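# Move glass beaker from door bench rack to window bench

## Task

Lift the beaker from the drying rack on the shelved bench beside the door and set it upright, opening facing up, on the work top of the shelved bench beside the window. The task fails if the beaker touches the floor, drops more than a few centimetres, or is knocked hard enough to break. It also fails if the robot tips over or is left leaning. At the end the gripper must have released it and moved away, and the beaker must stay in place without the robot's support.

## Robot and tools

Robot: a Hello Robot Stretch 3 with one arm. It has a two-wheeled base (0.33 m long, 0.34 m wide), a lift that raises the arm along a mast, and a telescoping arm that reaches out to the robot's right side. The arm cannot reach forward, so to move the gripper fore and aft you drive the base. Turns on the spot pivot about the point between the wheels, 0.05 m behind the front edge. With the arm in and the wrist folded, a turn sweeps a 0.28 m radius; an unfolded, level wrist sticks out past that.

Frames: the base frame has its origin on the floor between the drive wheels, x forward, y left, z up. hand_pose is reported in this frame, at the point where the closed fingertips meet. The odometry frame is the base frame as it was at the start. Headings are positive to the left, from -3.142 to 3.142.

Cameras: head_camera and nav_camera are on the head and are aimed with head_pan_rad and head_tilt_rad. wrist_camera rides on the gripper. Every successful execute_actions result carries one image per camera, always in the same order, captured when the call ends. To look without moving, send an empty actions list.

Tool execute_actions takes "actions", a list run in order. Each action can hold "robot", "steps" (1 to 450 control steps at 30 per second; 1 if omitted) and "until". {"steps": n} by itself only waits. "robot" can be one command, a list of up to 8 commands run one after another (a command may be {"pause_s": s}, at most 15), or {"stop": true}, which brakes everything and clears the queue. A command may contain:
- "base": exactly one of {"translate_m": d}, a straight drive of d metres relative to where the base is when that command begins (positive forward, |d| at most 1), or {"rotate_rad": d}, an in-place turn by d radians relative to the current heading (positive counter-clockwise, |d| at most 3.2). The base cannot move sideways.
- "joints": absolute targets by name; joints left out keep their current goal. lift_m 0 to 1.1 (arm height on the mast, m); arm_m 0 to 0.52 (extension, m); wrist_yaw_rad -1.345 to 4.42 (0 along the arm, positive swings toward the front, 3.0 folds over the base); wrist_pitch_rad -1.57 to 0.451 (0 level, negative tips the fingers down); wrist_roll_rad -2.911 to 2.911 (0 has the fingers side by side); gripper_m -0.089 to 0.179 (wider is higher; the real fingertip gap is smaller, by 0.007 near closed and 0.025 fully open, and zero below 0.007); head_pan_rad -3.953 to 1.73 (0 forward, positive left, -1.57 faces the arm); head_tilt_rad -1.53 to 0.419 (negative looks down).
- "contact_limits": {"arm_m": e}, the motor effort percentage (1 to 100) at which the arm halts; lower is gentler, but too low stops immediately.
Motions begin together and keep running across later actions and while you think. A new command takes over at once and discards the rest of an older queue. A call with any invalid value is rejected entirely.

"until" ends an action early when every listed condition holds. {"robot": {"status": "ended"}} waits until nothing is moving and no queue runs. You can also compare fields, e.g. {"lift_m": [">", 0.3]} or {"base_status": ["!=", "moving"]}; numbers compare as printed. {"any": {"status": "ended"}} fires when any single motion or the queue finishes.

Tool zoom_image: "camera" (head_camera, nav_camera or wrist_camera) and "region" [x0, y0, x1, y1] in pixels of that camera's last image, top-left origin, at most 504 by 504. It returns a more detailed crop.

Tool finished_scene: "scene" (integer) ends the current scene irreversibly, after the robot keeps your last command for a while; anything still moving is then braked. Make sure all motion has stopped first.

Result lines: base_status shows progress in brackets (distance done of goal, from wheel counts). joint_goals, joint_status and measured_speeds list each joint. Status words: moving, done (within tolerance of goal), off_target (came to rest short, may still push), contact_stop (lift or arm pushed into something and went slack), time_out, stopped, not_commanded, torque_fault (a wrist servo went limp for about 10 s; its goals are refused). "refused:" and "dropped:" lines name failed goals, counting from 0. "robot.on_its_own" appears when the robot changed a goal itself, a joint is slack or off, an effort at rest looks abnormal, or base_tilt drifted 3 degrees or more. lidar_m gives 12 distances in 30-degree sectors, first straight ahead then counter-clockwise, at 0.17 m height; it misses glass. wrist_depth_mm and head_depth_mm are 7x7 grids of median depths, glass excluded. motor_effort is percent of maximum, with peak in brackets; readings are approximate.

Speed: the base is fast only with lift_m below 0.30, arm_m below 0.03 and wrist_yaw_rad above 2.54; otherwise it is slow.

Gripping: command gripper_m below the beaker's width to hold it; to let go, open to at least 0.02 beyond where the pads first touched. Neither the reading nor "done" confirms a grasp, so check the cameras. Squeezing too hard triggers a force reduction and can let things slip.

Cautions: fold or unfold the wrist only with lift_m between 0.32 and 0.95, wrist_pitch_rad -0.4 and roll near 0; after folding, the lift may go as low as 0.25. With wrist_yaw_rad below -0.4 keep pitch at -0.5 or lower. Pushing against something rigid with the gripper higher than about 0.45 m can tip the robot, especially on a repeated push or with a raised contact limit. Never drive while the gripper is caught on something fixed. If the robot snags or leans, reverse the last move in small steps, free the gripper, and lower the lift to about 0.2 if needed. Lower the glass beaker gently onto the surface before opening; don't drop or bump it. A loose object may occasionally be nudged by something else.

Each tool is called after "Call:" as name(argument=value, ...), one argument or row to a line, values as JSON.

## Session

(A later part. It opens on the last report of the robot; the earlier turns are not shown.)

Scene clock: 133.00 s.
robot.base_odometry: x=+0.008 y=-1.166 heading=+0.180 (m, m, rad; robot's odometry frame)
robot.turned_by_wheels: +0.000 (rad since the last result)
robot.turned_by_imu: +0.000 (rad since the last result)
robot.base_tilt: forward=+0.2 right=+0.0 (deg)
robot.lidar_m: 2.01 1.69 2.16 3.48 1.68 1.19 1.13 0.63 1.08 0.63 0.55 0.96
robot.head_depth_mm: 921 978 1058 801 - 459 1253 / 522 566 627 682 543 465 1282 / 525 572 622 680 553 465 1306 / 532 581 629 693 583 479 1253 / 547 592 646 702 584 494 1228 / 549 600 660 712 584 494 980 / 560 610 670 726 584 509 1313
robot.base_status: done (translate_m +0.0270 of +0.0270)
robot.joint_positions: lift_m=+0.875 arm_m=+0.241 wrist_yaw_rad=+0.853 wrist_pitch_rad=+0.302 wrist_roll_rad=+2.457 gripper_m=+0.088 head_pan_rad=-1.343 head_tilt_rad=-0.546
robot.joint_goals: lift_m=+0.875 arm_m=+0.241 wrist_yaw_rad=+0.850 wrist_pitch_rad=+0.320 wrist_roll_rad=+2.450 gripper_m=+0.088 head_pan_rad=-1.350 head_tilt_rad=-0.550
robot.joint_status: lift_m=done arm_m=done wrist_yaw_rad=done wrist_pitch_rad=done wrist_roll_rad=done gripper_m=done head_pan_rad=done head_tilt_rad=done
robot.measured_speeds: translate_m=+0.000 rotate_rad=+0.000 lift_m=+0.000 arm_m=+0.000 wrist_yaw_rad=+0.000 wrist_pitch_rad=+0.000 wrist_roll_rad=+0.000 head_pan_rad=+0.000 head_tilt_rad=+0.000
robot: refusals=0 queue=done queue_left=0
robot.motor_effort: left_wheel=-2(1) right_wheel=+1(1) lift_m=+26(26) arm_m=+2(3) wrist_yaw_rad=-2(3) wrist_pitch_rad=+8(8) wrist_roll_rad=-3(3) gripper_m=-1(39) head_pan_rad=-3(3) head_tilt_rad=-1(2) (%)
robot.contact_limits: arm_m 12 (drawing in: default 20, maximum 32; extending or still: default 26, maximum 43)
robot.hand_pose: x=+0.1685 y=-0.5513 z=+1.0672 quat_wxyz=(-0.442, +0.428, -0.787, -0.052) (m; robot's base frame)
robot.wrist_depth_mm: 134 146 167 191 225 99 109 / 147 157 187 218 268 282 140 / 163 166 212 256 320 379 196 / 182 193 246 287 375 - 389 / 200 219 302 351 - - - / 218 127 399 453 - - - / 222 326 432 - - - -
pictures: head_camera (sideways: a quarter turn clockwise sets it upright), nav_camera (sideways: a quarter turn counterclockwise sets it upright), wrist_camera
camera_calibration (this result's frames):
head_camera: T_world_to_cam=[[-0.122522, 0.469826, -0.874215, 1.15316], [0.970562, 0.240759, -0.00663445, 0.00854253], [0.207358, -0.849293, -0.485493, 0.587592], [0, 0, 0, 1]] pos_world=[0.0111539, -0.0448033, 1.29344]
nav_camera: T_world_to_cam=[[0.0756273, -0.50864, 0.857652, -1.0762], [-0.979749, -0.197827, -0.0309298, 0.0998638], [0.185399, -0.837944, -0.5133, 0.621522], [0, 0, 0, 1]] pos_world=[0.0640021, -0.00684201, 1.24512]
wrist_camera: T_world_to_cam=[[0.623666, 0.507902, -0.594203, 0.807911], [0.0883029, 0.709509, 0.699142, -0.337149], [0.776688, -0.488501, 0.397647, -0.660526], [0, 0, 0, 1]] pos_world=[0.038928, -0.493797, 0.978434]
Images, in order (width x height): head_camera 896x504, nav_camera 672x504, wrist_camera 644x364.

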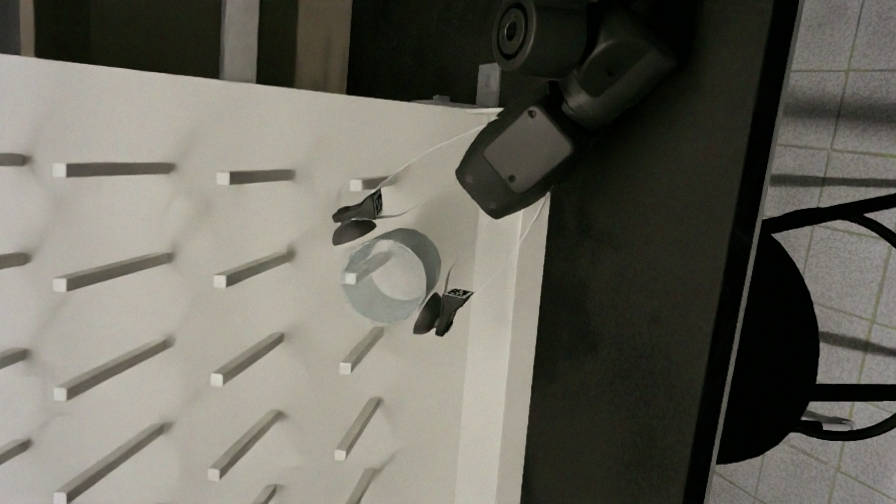

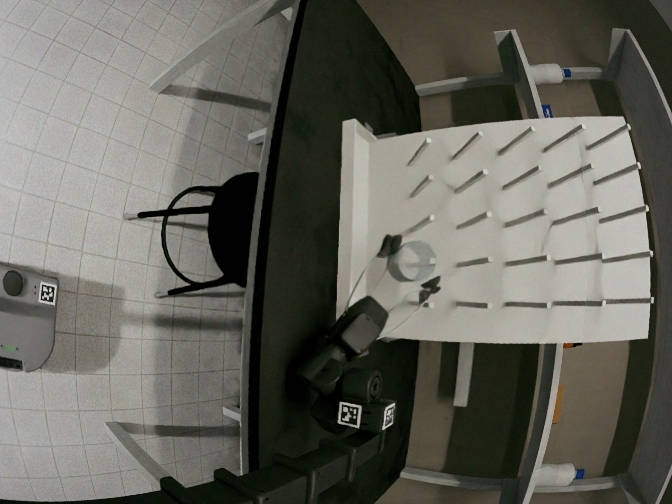

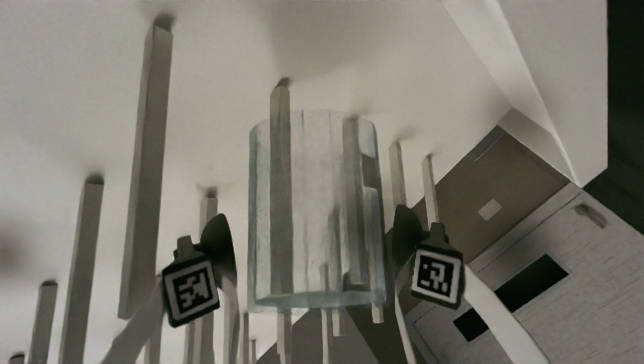

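Call:
execute_actions(
  actions=[
    {"robot":[{"base":{"translate_m":0.011},"joints":{"arm_m":0.248,"lift_m":0.879}},{"joints":{"gripper_m":0.018}},{"pause_s":0.5},{"joints":{"arm_m":0.233,"lift_m":0.9}}],"steps":450,"until":{"robot":{"status":"ended"}}},
  ],
)

Scene clock: 144.30 s.
robot.base_odometry: x=+0.019 y=-1.164 heading=+0.180 (m, m, rad; robot's odometry frame)
robot.turned_by_wheels: +0.000 (rad since the last result)
robot.turned_by_imu: -0.001 (rad since the last result)
robot.base_tilt: forward=+0.3 right=+0.0 (deg)
robot.lidar_m: 2.00 1.68 2.15 2.87 1.69 1.20 1.14 0.64 1.07 0.63 0.54 0.95
robot.head_depth_mm: 909 972 1063 821 - 465 1251 / 522 565 618 669 544 465 1286 / 525 570 622 673 563 465 1280 / 531 579 628 690 584 479 1253 / 543 590 647 704 583 494 1229 / 551 599 659 711 583 494 1027 / 557 610 670 726 583 509 1316
robot.base_status: done (translate_m +0.0110 of +0.0110)
robot.joint_positions: lift_m=+0.899 arm_m=+0.233 wrist_yaw_rad=+0.848 wrist_pitch_rad=+0.293 wrist_roll_rad=+2.457 gripper_m=+0.022 head_pan_rad=-1.343 head_tilt_rad=-0.546
robot.joint_goals: lift_m=+0.900 arm_m=+0.233 wrist_yaw_rad=+0.850 wrist_pitch_rad=+0.320 wrist_roll_rad=+2.450 gripper_m=+0.021 head_pan_rad=-1.350 head_tilt_rad=-0.550
robot.joint_status: lift_m=done arm_m=done wrist_yaw_rad=done wrist_pitch_rad=done wrist_roll_rad=done gripper_m=done head_pan_rad=done head_tilt_rad=done
robot.measured_speeds: translate_m=+0.000 rotate_rad=+0.000 lift_m=+0.000 arm_m=+0.000 wrist_yaw_rad=+0.000 wrist_pitch_rad=+0.000 wrist_roll_rad=+0.000 head_pan_rad=+0.000 head_tilt_rad=+0.000
robot: refusals=0 queue=done queue_left=0
robot.motor_effort: left_wheel=-1(4) right_wheel=+0(10) lift_m=+55(55) arm_m=-2(8) wrist_yaw_rad=+2(3) wrist_pitch_rad=+13(13) wrist_roll_rad=-3(3) gripper_m=-19(95) head_pan_rad=-2(3) head_tilt_rad=-2(2) (%)
robot.hand_pose: x=+0.1681 y=-0.5449 z=+1.0890 quat_wxyz=(-0.440, +0.425, -0.789, -0.054) (m; robot's base frame)
robot.wrist_depth_mm: 139 147 173 198 233 241 130 / 152 158 191 226 273 326 174 / 168 176 219 249 330 407 268 / 178 199 253 304 385 - 608 / 198 229 305 341 394 - - / 212 278 416 495 - - - / 271 327 415 - - - -
pictures: head_camera (sideways: a quarter turn clockwise sets it upright), nav_camera (sideways: a quarter turn counterclockwise sets it upright), wrist_camera
camera_calibration (this result's frames):
head_camera: T_world_to_cam=[[-0.122521, 0.469826, -0.874215, 1.15316], [0.970562, 0.240759, -0.00663445, 0.00854253], [0.207358, -0.849293, -0.485493, 0.587592], [0, 0, 0, 1]] pos_world=[0.0111539, -0.0448033, 1.29344]
nav_camera: T_world_to_cam=[[0.0756272, -0.50864, 0.857652, -1.0762], [-0.979749, -0.197827, -0.0309298, 0.0998638], [0.185399, -0.837944, -0.5133, 0.621522], [0, 0, 0, 1]] pos_world=[0.0640021, -0.00684203, 1.24512]
wrist_camera: T_world_to_cam=[[0.621788, 0.508657, -0.595523, 0.819981], [0.0962159, 0.705013, 0.702637, -0.364425], [0.777253, -0.49419, 0.389428, -0.660016], [0, 0, 0, 1]] pos_world=[0.0382088, -0.486338, 1.0014]
Images, in order (width x height): head_camera 896x504, nav_camera 672x504, wrist_camera 644x364.

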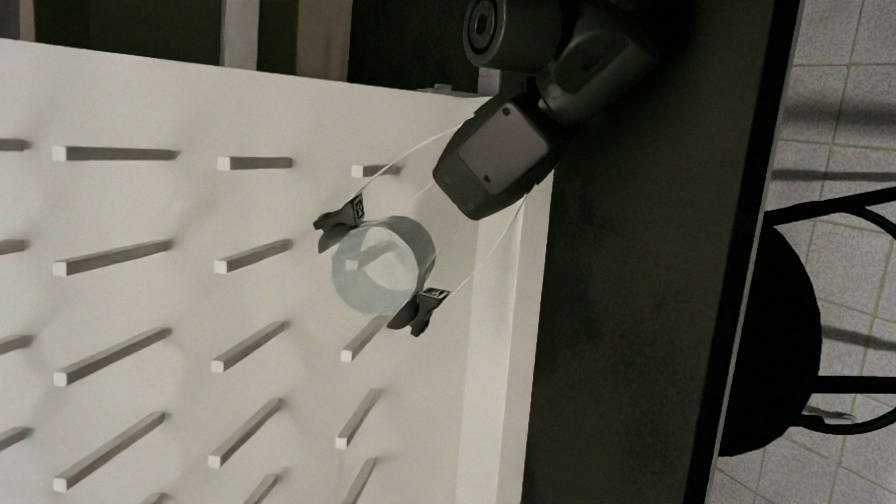

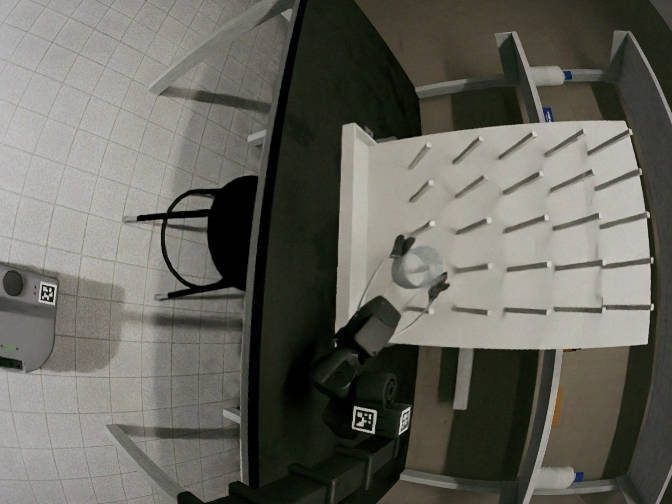

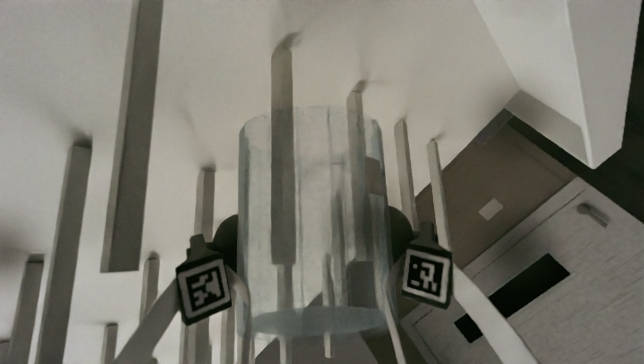

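Call:
execute_actions(
  actions=[
    {"robot":[{"joints":{"arm_m":0.21,"lift_m":0.922}},{"joints":{"arm_m":0.185,"lift_m":0.944}},{"joints":{"arm_m":0.155,"lift_m":0.968}}],"steps":450,"until":{"robot":{"status":"ended"}}},
  ],
)

Scene clock: 149.93 s.
robot.base_odometry: x=+0.019 y=-1.164 heading=+0.180 (m, m, rad; robot's odometry frame)
robot.turned_by_wheels: +0.000 (rad since the last result)
robot.turned_by_imu: -0.001 (rad since the last result)
robot.base_tilt: forward=+0.4 right=+0.0 (deg)
robot.lidar_m: 2.00 1.68 2.15 2.88 1.69 1.20 1.14 0.64 1.08 0.63 0.54 0.95
robot.head_depth_mm: 908 971 1060 866 - 452 1256 / 522 565 618 660 545 465 1282 / 526 571 622 - 563 465 1281 / 532 580 642 687 583 479 1254 / 543 590 645 705 582 494 1226 / 551 600 656 712 583 494 1029 / 557 610 669 728 584 510 1310
robot.base_status: done (translate_m +0.0110 of +0.0110)
robot.joint_positions: lift_m=+0.967 arm_m=+0.155 wrist_yaw_rad=+0.848 wrist_pitch_rad=+0.292 wrist_roll_rad=+2.457 gripper_m=+0.022 head_pan_rad=-1.343 head_tilt_rad=-0.546
robot.joint_goals: lift_m=+0.968 arm_m=+0.155 wrist_yaw_rad=+0.850 wrist_pitch_rad=+0.320 wrist_roll_rad=+2.450 gripper_m=+0.021 head_pan_rad=-1.350 head_tilt_rad=-0.550
robot.joint_status: lift_m=done arm_m=done wrist_yaw_rad=done wrist_pitch_rad=done wrist_roll_rad=done gripper_m=done head_pan_rad=done head_tilt_rad=done
robot.measured_speeds: translate_m=+0.000 rotate_rad=+0.000 lift_m=+0.000 arm_m=+0.000 wrist_yaw_rad=+0.000 wrist_pitch_rad=+0.000 wrist_roll_rad=+0.000 head_pan_rad=+0.000 head_tilt_rad=+0.000
robot: refusals=0 queue=done queue_left=0
robot.motor_effort: left_wheel=+0(1) right_wheel=+0(0) lift_m=+55(57) arm_m=-3(2) wrist_yaw_rad=+2(2) wrist_pitch_rad=+13(14) wrist_roll_rad=-3(3) gripper_m=-20(20) head_pan_rad=-4(4) head_tilt_rad=-2(2) (%)
robot.hand_pose: x=+0.1681 y=-0.4669 z=+1.1566 quat_wxyz=(-0.440, +0.425, -0.789, -0.055) (m; robot's base frame)
robot.wrist_depth_mm: 193 220 245 275 335 385 287 / 207 244 277 318 375 780 382 / 225 271 314 368 449 - 598 / 221 301 354 444 - - - / 303 344 430 - - - - / 353 386 588 - - - - / 410 - - - - - -
pictures: head_camera (sideways: a quarter turn clockwise sets it upright), nav_camera (sideways: a quarter turn counterclockwise sets it upright), wrist_camera
camera_calibration (this result's frames):
head_camera: T_world_to_cam=[[-0.122521, 0.469826, -0.874215, 1.15316], [0.970562, 0.240759, -0.00663446, 0.00854253], [0.207358, -0.849293, -0.485493, 0.587592], [0, 0, 0, 1]] pos_world=[0.0111539, -0.0448033, 1.29344]
nav_camera: T_world_to_cam=[[0.0756272, -0.50864, 0.857652, -1.0762], [-0.979749, -0.197827, -0.0309298, 0.0998638], [0.185399, -0.837944, -0.5133, 0.621522], [0, 0, 0, 1]] pos_world=[0.0640021, -0.00684203, 1.24512]
wrist_camera: T_world_to_cam=[[0.621129, 0.509238, -0.595714, 0.821176], [0.096995, 0.704327, 0.703218, -0.468034], [0.777683, -0.49457, 0.388084, -0.646571], [0, 0, 0, 1]] pos_world=[0.0381678, -0.4083, 1.06924]
Images, in order (width x height): head_camera 896x504, nav_camera 672x504, wrist_camera 644x364.

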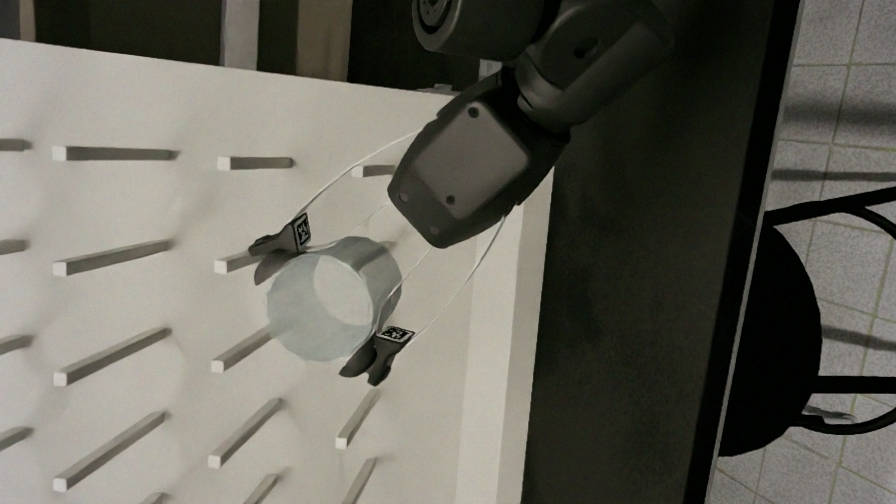

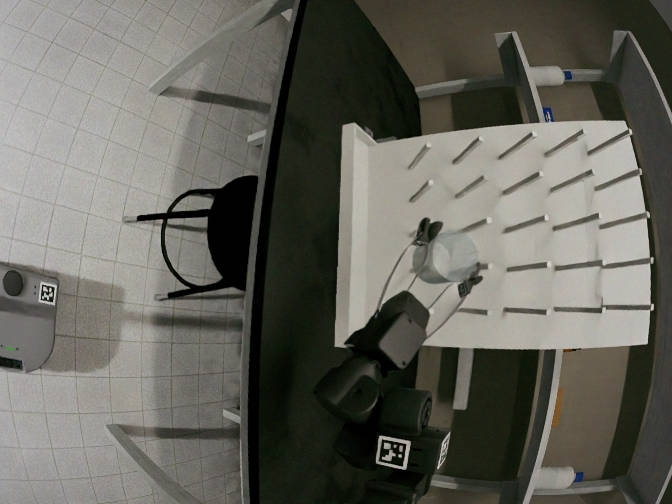

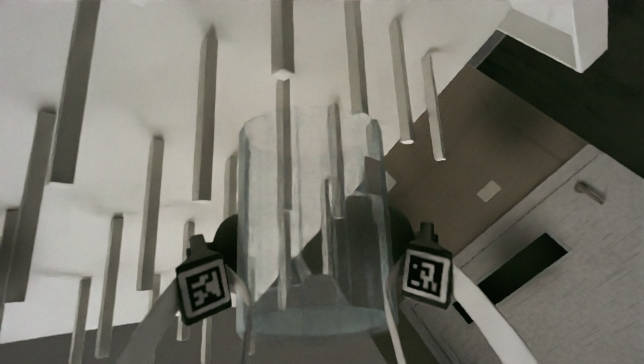

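Call:
execute_actions(
  actions=[
    {"robot":[{"joints":{"arm_m":0.0}},{"base":{"rotate_rad":1.57},"joints":{"wrist_roll_rad":0,"head_pan_rad":0,"head_tilt_rad":-0.5}},{"base":{"translate_m":1.0},"joints":{"wrist_yaw_rad":0}},{"base":{"translate_m":1.0}}],"steps":450,"until":{"robot":{"status":"ended"}}},
    {"steps":450,"until":{"robot":{"status":"ended"}}},
  ],
)

Scene clock: 181.73 s.
robot.base_odometry: x=-0.338 y=+0.804 heading=+1.750 (m, m, rad; robot's odometry frame)
robot.turned_by_wheels: +1.570 (rad since the last result)
robot.turned_by_imu: +1.600 (rad since the last result)
robot.base_tilt: forward=+0.3 right=+0.1 (deg)
robot.lidar_m: 1.50 1.00 1.91 1.25 1.26 1.68 2.45 2.49 1.58 1.48 1.47 1.20
robot.head_depth_mm: 1345 1428 1353 926 1851 1629 1350 / 1338 1425 1348 927 1856 1630 1340 / 1335 1418 1359 925 1851 1635 1343 / 1321 1425 1353 922 1850 1623 1346 / 1336 1429 1355 919 1851 1632 1347 / 1339 1445 1352 920 1855 1629 1344 / 1332 1457 1352 919 1822 1626 1346
robot.base_status: done (translate_m +1.0000 of +1.0000)
robot.joint_positions: lift_m=+0.967 arm_m=+0.003 wrist_yaw_rad=+0.003 wrist_pitch_rad=+0.292 wrist_roll_rad=+0.005 gripper_m=+0.022 head_pan_rad=-0.007 head_tilt_rad=-0.507
robot.joint_goals: lift_m=+0.968 arm_m=+0.000 wrist_yaw_rad=+0.000 wrist_pitch_rad=+0.320 wrist_roll_rad=+0.000 gripper_m=+0.021 head_pan_rad=+0.000 head_tilt_rad=-0.500
robot.joint_status: lift_m=done arm_m=done wrist_yaw_rad=done wrist_pitch_rad=done wrist_roll_rad=done gripper_m=done head_pan_rad=done head_tilt_rad=done
robot.measured_speeds: translate_m=+0.000 rotate_rad=+0.000 lift_m=+0.000 arm_m=+0.000 wrist_yaw_rad=+0.000 wrist_pitch_rad=+0.000 wrist_roll_rad=+0.000 head_pan_rad=+0.000 head_tilt_rad=+0.000
robot: refusals=0 queue=done queue_left=0
robot.motor_effort: left_wheel=-2(8) right_wheel=+2(7) lift_m=+55(55) arm_m=-2(3) wrist_yaw_rad=-3(7) wrist_pitch_rad=+14(13) wrist_roll_rad=-2(4) gripper_m=-20(20) head_pan_rad=+3(35) head_tilt_rad=+5(13) (%)
robot.hand_pose: x=-0.0206 y=-0.3998 z=+1.1568 quat_wxyz=(+0.698, -0.101, -0.701, +0.104) (m; robot's base frame)
robot.wrist_depth_mm: - - - - - - - / - - - - - - - / - - - - - - - / - - - - - - - / - - - - - - - / - - - - - - - / - - - - - - -
pictures: head_camera (sideways: a quarter turn clockwise sets it upright), nav_camera (sideways: a quarter turn counterclockwise sets it upright), wrist_camera
camera_calibration (this result's frames):
head_camera: T_world_to_cam=[[-0.451201, -0.0100256, -0.892366, 1.17884], [-0.00793497, 0.999942, -0.00722205, 0.0152767], [0.892387, 0.0038223, -0.451254, 0.538861], [0, 0, 0, 1]] pos_world=[0.0511418, -0.00551701, 1.29523]
nav_camera: T_world_to_cam=[[0.478653, -0.0446203, 0.87687, -1.10372], [-0.0344673, -0.998893, -0.032015, 0.095512], [0.877328, -0.0148993, -0.479661, 0.573531], [0, 0, 0, 1]] pos_world=[0.0284172, 0.054703, 1.24598]
wrist_camera: T_world_to_cam=[[-0.998349, 0.0315097, -0.0480263, 0.046391], [0.0441198, -0.114729, -0.992417, 1.13582], [-0.0367807, -0.992897, 0.113149, -0.364672], [0, 0, 0, 1]] pos_world=[-0.0172106, -0.233233, 1.17069]
Images, in order (width x height): head_camera 896x504, nav_camera 672x504, wrist_camera 644x364.

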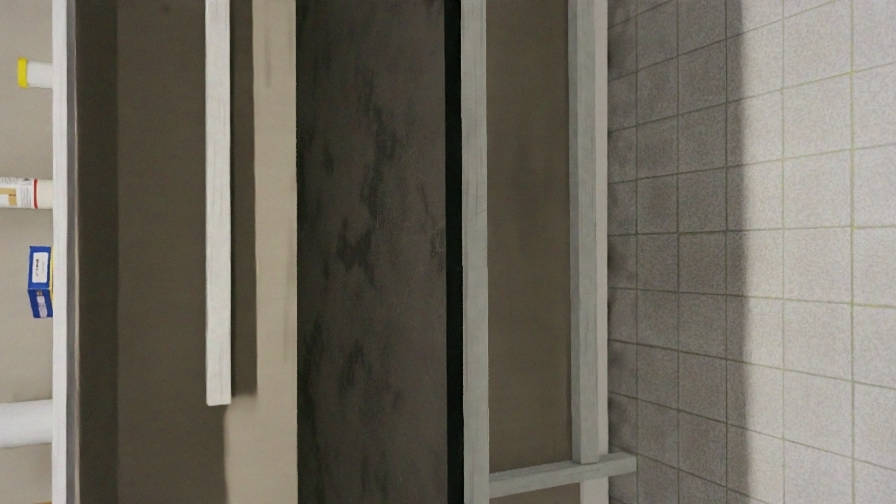

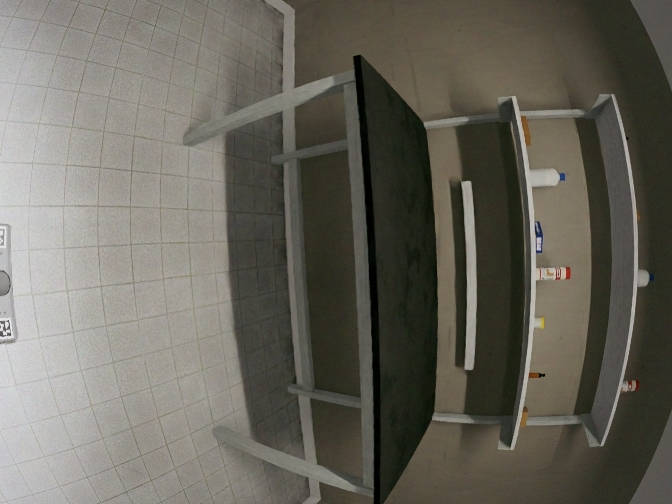

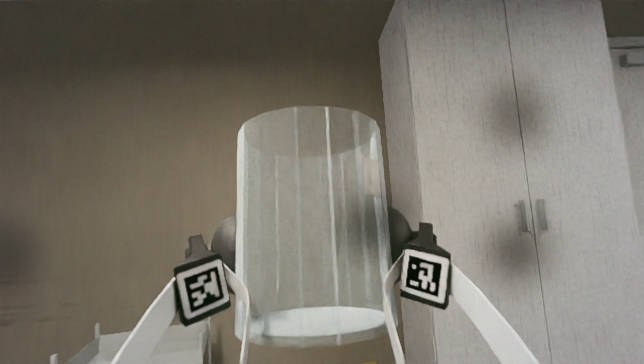

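Call:
execute_actions(
  actions=[
    {"robot":[{"base":{"translate_m":0.25}},{"base":{"rotate_rad":1.57},"joints":{"head_pan_rad":-1.57,"head_tilt_rad":-0.6,"lift_m":0.88}},{"joints":{"arm_m":0.27}}],"steps":450,"until":{"robot":{"status":"ended"}}},
  ],
)

Scene clock: 196.07 s.
robot.base_odometry: x=-0.382 y=+1.050 heading=-2.963 (m, m, rad; robot's odometry frame)
robot.turned_by_wheels: +1.570 (rad since the last result)
robot.turned_by_imu: +1.590 (rad since the last result)
robot.base_tilt: forward=+0.3 right=+0.0 (deg)
robot.lidar_m: 1.83 1.34 1.68 2.69 2.20 1.54 1.42 1.03 1.31 1.25 0.82 0.81
robot.head_depth_mm: 1140 1244 1035 - 1696 1494 1270 / 1142 1249 1031 - 1695 1513 1271 / 1143 1246 1104 - 1698 1515 1275 / 1148 1250 1108 719 1606 1517 1273 / 1141 1247 1039 719 1613 1518 1277 / 1145 1250 1036 718 1613 1506 1274 / 1145 1248 1039 720 1609 1514 1279
robot.base_status: done (rotate_rad +1.5699 of +1.5700)
robot.joint_positions: lift_m=+0.880 arm_m=+0.270 wrist_yaw_rad=+0.002 wrist_pitch_rad=+0.292 wrist_roll_rad=+0.005 gripper_m=+0.022 head_pan_rad=-1.563 head_tilt_rad=-0.593
robot.joint_goals: lift_m=+0.880 arm_m=+0.270 wrist_yaw_rad=+0.000 wrist_pitch_rad=+0.320 wrist_roll_rad=+0.000 gripper_m=+0.021 head_pan_rad=-1.570 head_tilt_rad=-0.600
robot.joint_status: lift_m=done arm_m=done wrist_yaw_rad=done wrist_pitch_rad=done wrist_roll_rad=done gripper_m=done head_pan_rad=done head_tilt_rad=done
robot.measured_speeds: translate_m=+0.000 rotate_rad=+0.000 lift_m=+0.000 arm_m=+0.000 wrist_yaw_rad=+0.000 wrist_pitch_rad=+0.000 wrist_roll_rad=+0.000 head_pan_rad=+0.000 head_tilt_rad=+0.000
robot: refusals=0 queue=done queue_left=0
robot.motor_effort: left_wheel=-3(9) right_wheel=+3(7) lift_m=+26(55) arm_m=+2(3) wrist_yaw_rad=-2(3) wrist_pitch_rad=+14(14) wrist_roll_rad=-2(2) gripper_m=-20(19) head_pan_rad=-2(35) head_tilt_rad=-4(17) (%)
robot.hand_pose: x=-0.0208 y=-0.6671 z=+1.0698 quat_wxyz=(+0.698, -0.101, -0.701, +0.104) (m; robot's base frame)
robot.wrist_depth_mm: 900 907 926 950 978 989 - / 584 593 621 650 687 709 745 / 792 863 904 888 930 943 971 / 852 839 885 925 917 927 986 / 820 856 817 901 921 917 954 / 835 822 814 779 621 663 608 / 515 495 463 443 425 406 380
pictures: head_camera (sideways: a quarter turn clockwise sets it upright), nav_camera (sideways: a quarter turn counterclockwise sets it upright), wrist_camera
camera_calibration (this result's frames):
head_camera: T_world_to_cam=[[-0.0172594, 0.52556, -0.850582, 1.1217], [0.999712, 0.0232613, -0.00591266, 0.00742463], [0.0166782, -0.850439, -0.52581, 0.641212], [0, 0, 0, 1]] pos_world=[0.00124304, -0.0443802, 1.29129]
nav_camera: T_world_to_cam=[[-0.0369861, -0.552391, 0.832764, -1.04306], [-0.999313, 0.0223476, -0.0295595, 0.0981973], [-0.00228194, -0.833286, -0.552838, 0.674108], [0, 0, 0, 1]] pos_world=[0.0610893, -0.0166477, 1.2442]
wrist_camera: T_world_to_cam=[[-0.998328, 0.0323448, -0.0479003, 0.0508521], [0.0438986, -0.114766, -0.992422, 1.01875], [-0.037597, -0.992866, 0.113154, -0.620162], [0, 0, 0, 1]] pos_world=[-0.0172711, -0.500464, 1.08364]
Images, in order (width x height): head_camera 896x504, nav_camera 672x504, wrist_camera 644x364.

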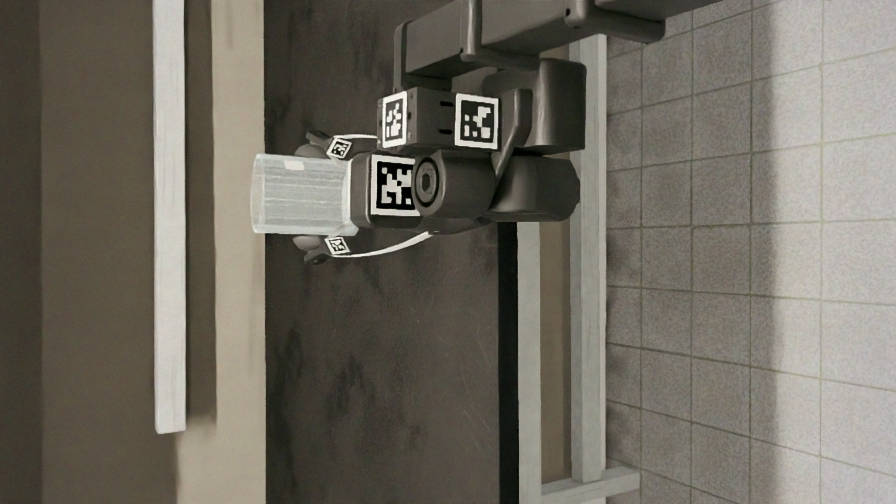

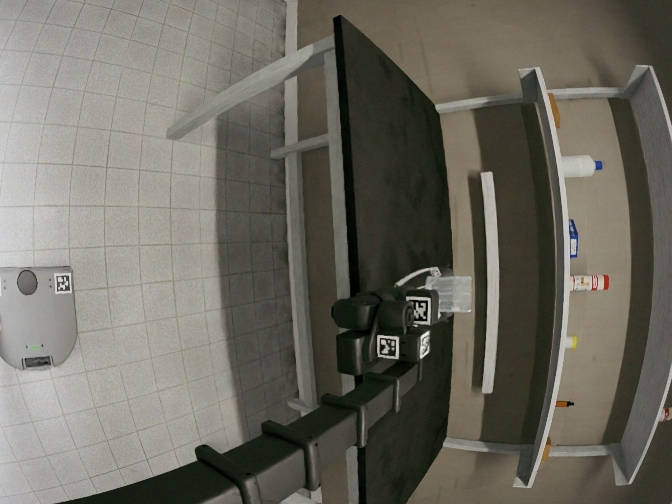

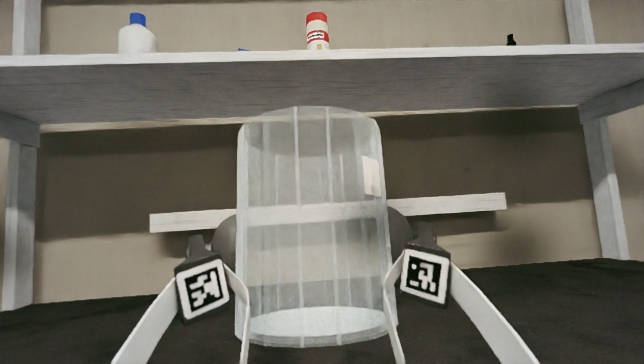

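Call:
execute_actions(
  actions=[
    {"robot":[{"joints":{"arm_m":0.25,"lift_m":0.785,"head_tilt_rad":-0.7}}],"steps":450,"until":{"robot":{"status":"ended"}}},
  ],
)

Scene clock: 203.73 s.
robot.base_odometry: x=-0.382 y=+1.050 heading=-2.963 (m, m, rad; robot's odometry frame)
robot.turned_by_wheels: +0.000 (rad since the last result)
robot.turned_by_imu: +0.000 (rad since the last result)
robot.base_tilt: forward=+0.2 right=+0.0 (deg)
robot.lidar_m: 1.83 1.34 1.69 2.70 2.19 1.54 1.42 1.03 1.32 1.25 0.82 0.81
robot.head_depth_mm: 1138 1213 814 687 - - 1210 / 1139 1217 817 660 - 1411 1209 / 1120 1223 817 - - 1404 1204 / 1123 1222 839 709 1640 1412 1210 / 1125 1219 820 705 1642 1412 1213 / 1121 1221 821 704 1641 1404 1212 / 1156 1223 822 690 1647 1410 1213
robot.base_status: done (rotate_rad +1.5699 of +1.5700)
robot.joint_positions: lift_m=+0.785 arm_m=+0.250 wrist_yaw_rad=+0.002 wrist_pitch_rad=+0.292 wrist_roll_rad=+0.005 gripper_m=+0.022 head_pan_rad=-1.563 head_tilt_rad=-0.691
robot.joint_goals: lift_m=+0.785 arm_m=+0.250 wrist_yaw_rad=+0.000 wrist_pitch_rad=+0.320 wrist_roll_rad=+0.000 gripper_m=+0.021 head_pan_rad=-1.570 head_tilt_rad=-0.700
robot.joint_status: lift_m=done arm_m=done wrist_yaw_rad=done wrist_pitch_rad=done wrist_roll_rad=done gripper_m=done head_pan_rad=done head_tilt_rad=done
robot.measured_speeds: translate_m=+0.000 rotate_rad=+0.000 lift_m=+0.000 arm_m=+0.000 wrist_yaw_rad=+0.000 wrist_pitch_rad=+0.000 wrist_roll_rad=+0.000 head_pan_rad=+0.000 head_tilt_rad=+0.000
robot: refusals=0 queue=done queue_left=0
robot.motor_effort: left_wheel=-3(2) right_wheel=+3(3) lift_m=+27(28) arm_m=-2(4) wrist_yaw_rad=-1(3) wrist_pitch_rad=+14(14) wrist_roll_rad=-2(2) gripper_m=-19(19) head_pan_rad=-3(3) head_tilt_rad=-5(20) (%)
robot.hand_pose: x=-0.0208 y=-0.6476 z=+0.9748 quat_wxyz=(+0.698, -0.101, -0.701, +0.104) (m; robot's base frame)
robot.wrist_depth_mm: 621 636 647 671 689 697 709 / 762 820 851 877 921 969 952 / 886 923 922 929 976 995 946 / 862 884 902 901 951 984 974 / 848 888 894 909 907 757 630 / 423 407 346 325 265 285 259 / 216 208 195 185 178 172 163
pictures: head_camera (sideways: a quarter turn clockwise sets it upright), nav_camera (sideways: a quarter turn counterclockwise sets it upright), wrist_camera
camera_calibration (this result's frames):
head_camera: T_world_to_cam=[[-0.0178814, 0.606524, -0.794864, 1.04906], [0.999708, 0.0237673, -0.00435397, 0.00539476], [0.016251, -0.79471, -0.606771, 0.746545], [0, 0, 0, 1]] pos_world=[0.0012334, -0.0431196, 1.28686]
nav_camera: T_world_to_cam=[[-0.0363784, -0.631478, 0.77454, -0.967161], [-0.999334, 0.0251037, -0.0264696, 0.0941711], [-0.00272887, -0.774988, -0.631971, 0.777057], [0, 0, 0, 1]] pos_world=[0.0610452, -0.0108954, 1.24268]
wrist_camera: T_world_to_cam=[[-0.998328, 0.0323448, -0.0479004, 0.0456706], [0.0438987, -0.114766, -0.992422, 0.926714], [-0.037597, -0.992866, 0.113154, -0.590042], [0, 0, 0, 1]] pos_world=[-0.0172711, -0.480955, 0.988645]
Images, in order (width x height): head_camera 896x504, nav_camera 672x504, wrist_camera 644x364.

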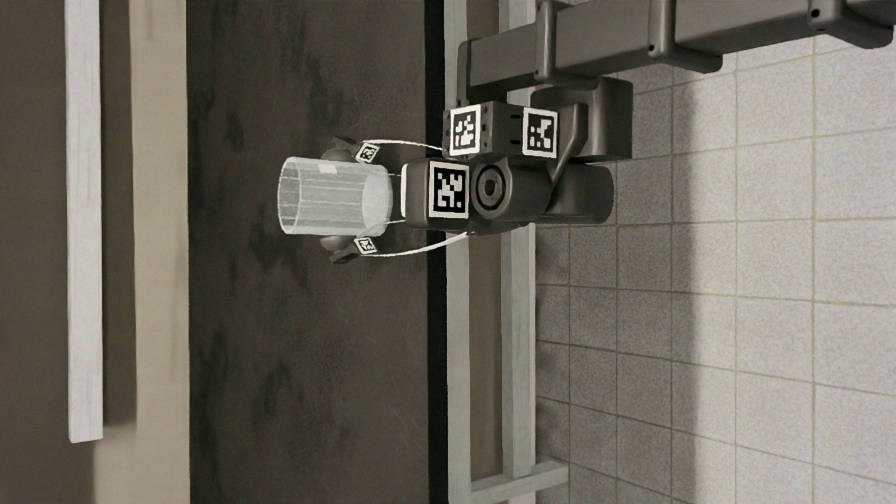

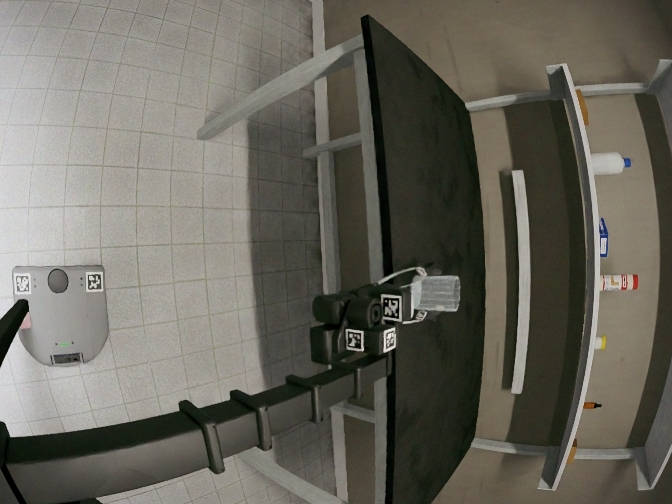

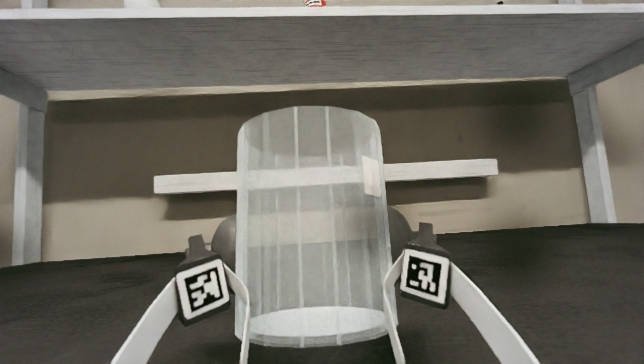

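The table is 0.070 m below the camera, leaving a gap of about 1.5 cm.

Call:
execute_actions(
  actions=[
    {"robot":{"joints":{"lift_m":0.771}},"steps":450,"until":{"robot":{"status":"ended"}}},
  ],
)

Scene clock: 206.10 s.
robot.base_odometry: x=-0.382 y=+1.050 heading=-2.963 (m, m, rad; robot's odometry frame)
robot.turned_by_wheels: +0.000 (rad since the last result)
robot.turned_by_imu: +0.000 (rad since the last result)
robot.base_tilt: forward=+0.4 right=+0.1 (deg)
robot.lidar_m: 1.83 1.34 1.68 2.69 2.19 1.54 1.42 1.03 1.32 1.25 0.82 0.81
robot.head_depth_mm: 1135 1207 816 709 - - 1206 / 1135 1216 816 686 - 1410 1208 / 1122 1220 816 675 - 1401 1210 / 1123 1221 820 708 1638 1410 1208 / 1123 1226 820 707 1650 1411 1207 / 1121 1224 821 704 1641 1408 1214 / 1157 1225 823 690 1641 1409 1213
robot.base_status: done (rotate_rad +1.5699 of +1.5700)
robot.joint_positions: lift_m=+0.771 arm_m=+0.250 wrist_yaw_rad=+0.002 wrist_pitch_rad=+0.292 wrist_roll_rad=+0.005 gripper_m=+0.022 head_pan_rad=-1.563 head_tilt_rad=-0.691
robot.joint_goals: lift_m=+0.771 arm_m=+0.250 wrist_yaw_rad=+0.000 wrist_pitch_rad=+0.320 wrist_roll_rad=+0.000 gripper_m=+0.021 head_pan_rad=-1.570 head_tilt_rad=-0.700
robot.joint_status: lift_m=done arm_m=done wrist_yaw_rad=done wrist_pitch_rad=done wrist_roll_rad=done gripper_m=done head_pan_rad=done head_tilt_rad=done
robot.measured_speeds: translate_m=+0.000 rotate_rad=+0.000 lift_m=+0.000 arm_m=+0.000 wrist_yaw_rad=+0.000 wrist_pitch_rad=+0.000 wrist_roll_rad=+0.000 head_pan_rad=+0.000 head_tilt_rad=+0.000
robot: refusals=0 queue=done queue_left=0
robot.motor_effort: left_wheel=-3(3) right_wheel=+3(3) lift_m=+27(24) arm_m=-3(2) wrist_yaw_rad=-2(2) wrist_pitch_rad=+14(13) wrist_roll_rad=-2(2) gripper_m=-19(19) head_pan_rad=-3(3) head_tilt_rad=-5(4) (%)
robot.hand_pose: x=-0.0208 y=-0.6476 z=+0.9608 quat_wxyz=(+0.698, -0.101, -0.701, +0.104) (m; robot's base frame)
robot.wrist_depth_mm: 606 620 635 656 679 695 722 / 815 849 870 905 972 993 990 / 867 913 938 964 952 976 - / 872 892 874 915 937 966 968 / 856 862 889 892 927 611 515 / 345 325 273 258 211 228 207 / 173 166 157 149 143 138 130
pictures: head_camera (sideways: a quarter turn clockwise sets it upright), nav_camera (sideways: a quarter turn counterclockwise sets it upright), wrist_camera
camera_calibration (this result's frames):
head_camera: T_world_to_cam=[[-0.0178814, 0.606524, -0.794864, 1.04906], [0.999708, 0.0237672, -0.00435396, 0.00539475], [0.0162509, -0.79471, -0.606772, 0.746545], [0, 0, 0, 1]] pos_world=[0.0012334, -0.0431196, 1.28686]
nav_camera: T_world_to_cam=[[-0.0363785, -0.631478, 0.77454, -0.967161], [-0.999334, 0.0251038, -0.0264696, 0.0941711], [-0.00272896, -0.774987, -0.631971, 0.777057], [0, 0, 0, 1]] pos_world=[0.0610452, -0.0108954, 1.24268]
wrist_camera: T_world_to_cam=[[-0.998328, 0.0323446, -0.0479003, 0.0449995], [0.0438986, -0.114766, -0.992422, 0.912811], [-0.0375969, -0.992866, 0.113154, -0.588457], [0, 0, 0, 1]] pos_world=[-0.0172711, -0.480955, 0.974636]
Images, in order (width x height): head_camera 896x504, nav_camera 672x504, wrist_camera 644x364.

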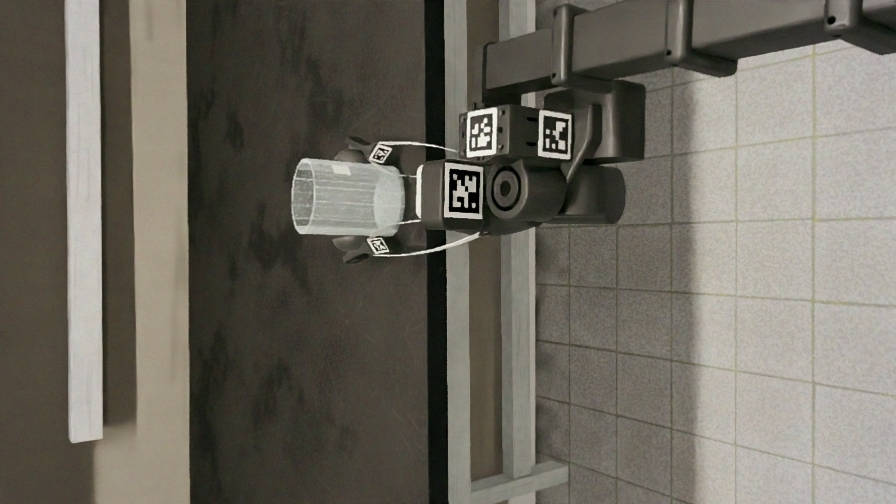

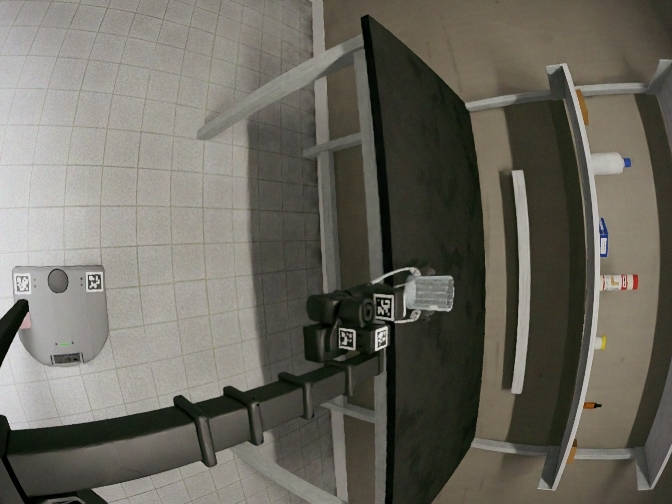

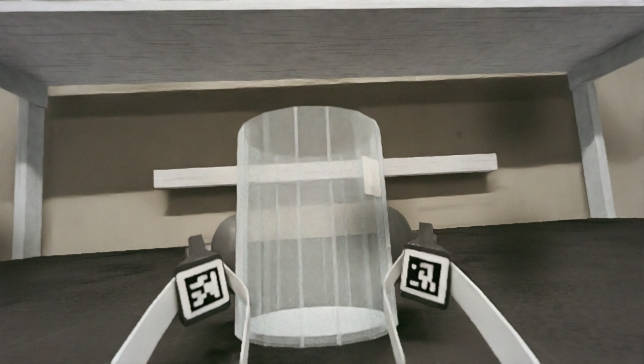

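Close to the edge, so I'll push it in 2 cm and then lower.

Call:
execute_actions(
  actions=[
    {"robot":[{"joints":{"arm_m":0.27},"contact_limits":{"arm_m":10}},{"joints":{"lift_m":0.763}}],"steps":450,"until":{"robot":{"status":"ended"}}},
  ],
)

Scene clock: 210.90 s.
robot.base_odometry: x=-0.382 y=+1.050 heading=-2.963 (m, m, rad; robot's odometry frame)
robot.turned_by_wheels: +0.000 (rad since the last result)
robot.turned_by_imu: +0.000 (rad since the last result)
robot.base_tilt: forward=+0.2 right=+0.1 (deg)
robot.lidar_m: 1.83 1.34 1.68 2.69 2.19 1.54 1.42 1.03 1.32 1.25 0.82 0.81
robot.head_depth_mm: 1135 1209 816 698 1633 - 1209 / 1136 1215 816 674 - 1405 1206 / 1124 1217 817 687 1557 1411 1211 / 1121 1223 838 706 1639 1409 1209 / 1120 1224 820 706 1628 1404 1209 / 1123 1219 821 705 1648 1414 1215 / 1157 1225 821 691 1638 1416 1213
robot.base_status: done (rotate_rad +1.5699 of +1.5700)
robot.joint_positions: lift_m=+0.763 arm_m=+0.270 wrist_yaw_rad=+0.002 wrist_pitch_rad=+0.305 wrist_roll_rad=+0.005 gripper_m=+0.022 head_pan_rad=-1.563 head_tilt_rad=-0.691
robot.joint_goals: lift_m=+0.763 arm_m=+0.270 wrist_yaw_rad=+0.000 wrist_pitch_rad=+0.320 wrist_roll_rad=+0.000 gripper_m=+0.021 head_pan_rad=-1.570 head_tilt_rad=-0.700
robot.joint_status: lift_m=done arm_m=done wrist_yaw_rad=done wrist_pitch_rad=done wrist_roll_rad=done gripper_m=done head_pan_rad=done head_tilt_rad=done
robot.measured_speeds: translate_m=+0.000 rotate_rad=+0.000 lift_m=+0.000 arm_m=+0.000 wrist_yaw_rad=+0.000 wrist_pitch_rad=+0.000 wrist_roll_rad=+0.000 head_pan_rad=+0.000 head_tilt_rad=+0.000
robot: refusals=0 queue=done queue_left=0
robot.motor_effort: left_wheel=-2(2) right_wheel=+3(3) lift_m=+25(26) arm_m=+2(1) wrist_yaw_rad=-2(2) wrist_pitch_rad=+7(14) wrist_roll_rad=-2(2) gripper_m=-20(20) head_pan_rad=-3(2) head_tilt_rad=-4(4) (%)
robot.contact_limits: arm_m 10 (drawing in: default 20, maximum 32; extending or still: default 26, maximum 43)
robot.hand_pose: x=-0.0208 y=-0.6664 z=+0.9561 quat_wxyz=(+0.697, -0.106, -0.700, +0.108) (m; robot's base frame)
robot.wrist_depth_mm: 592 616 642 649 679 708 703 / 792 852 847 893 947 976 927 / 871 885 908 928 934 988 993 / 858 864 878 913 912 958 938 / 827 857 842 870 898 644 513 / 338 313 259 245 197 212 192 / 160 152 144 136 130 126 119
pictures: head_camera (sideways: a quarter turn clockwise sets it upright), nav_camera (sideways: a quarter turn counterclockwise sets it upright), wrist_camera
camera_calibration (this result's frames):
head_camera: T_world_to_cam=[[-0.0178819, 0.606593, -0.794811, 1.04899], [0.999708, 0.0237675, -0.00435256, 0.00539293], [0.0162505, -0.794657, -0.606841, 0.746635], [0, 0, 0, 1]] pos_world=[0.00123339, -0.0431183, 1.28686]
nav_camera: T_world_to_cam=[[-0.0363779, -0.631545, 0.774485, -0.967089], [-0.999334, 0.0251061, -0.0264667, 0.0941674], [-0.00272939, -0.774932, -0.632038, 0.777145], [0, 0, 0, 1]] pos_world=[0.0610451, -0.0108903, 1.24267]
wrist_camera: T_world_to_cam=[[-0.998334, 0.0317872, -0.0481463, 0.0452463], [0.0437242, -0.127572, -0.990865, 0.89598], [-0.0376389, -0.99132, 0.12597, -0.617856], [0, 0, 0, 1]] pos_world=[-0.0172605, -0.499629, 0.967805]
Images, in order (width x height): head_camera 896x504, nav_camera 672x504, wrist_camera 644x364.

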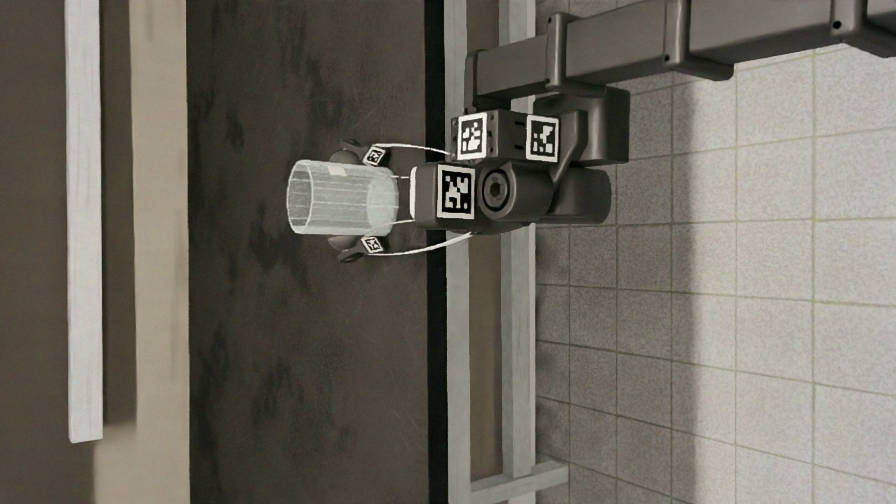

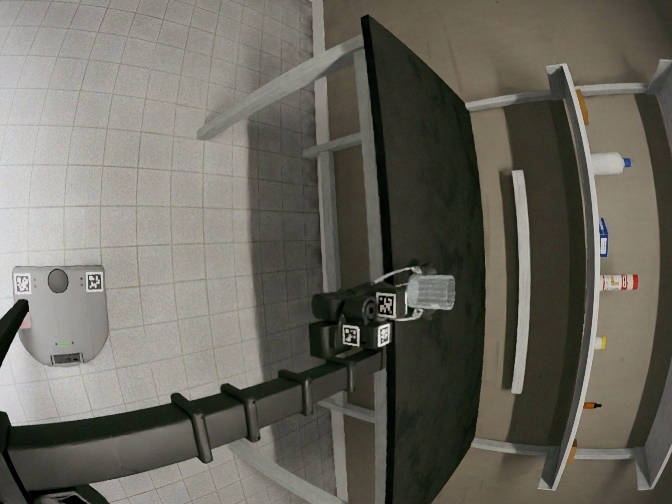

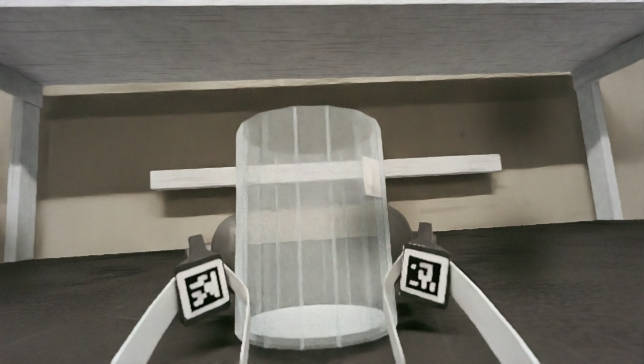

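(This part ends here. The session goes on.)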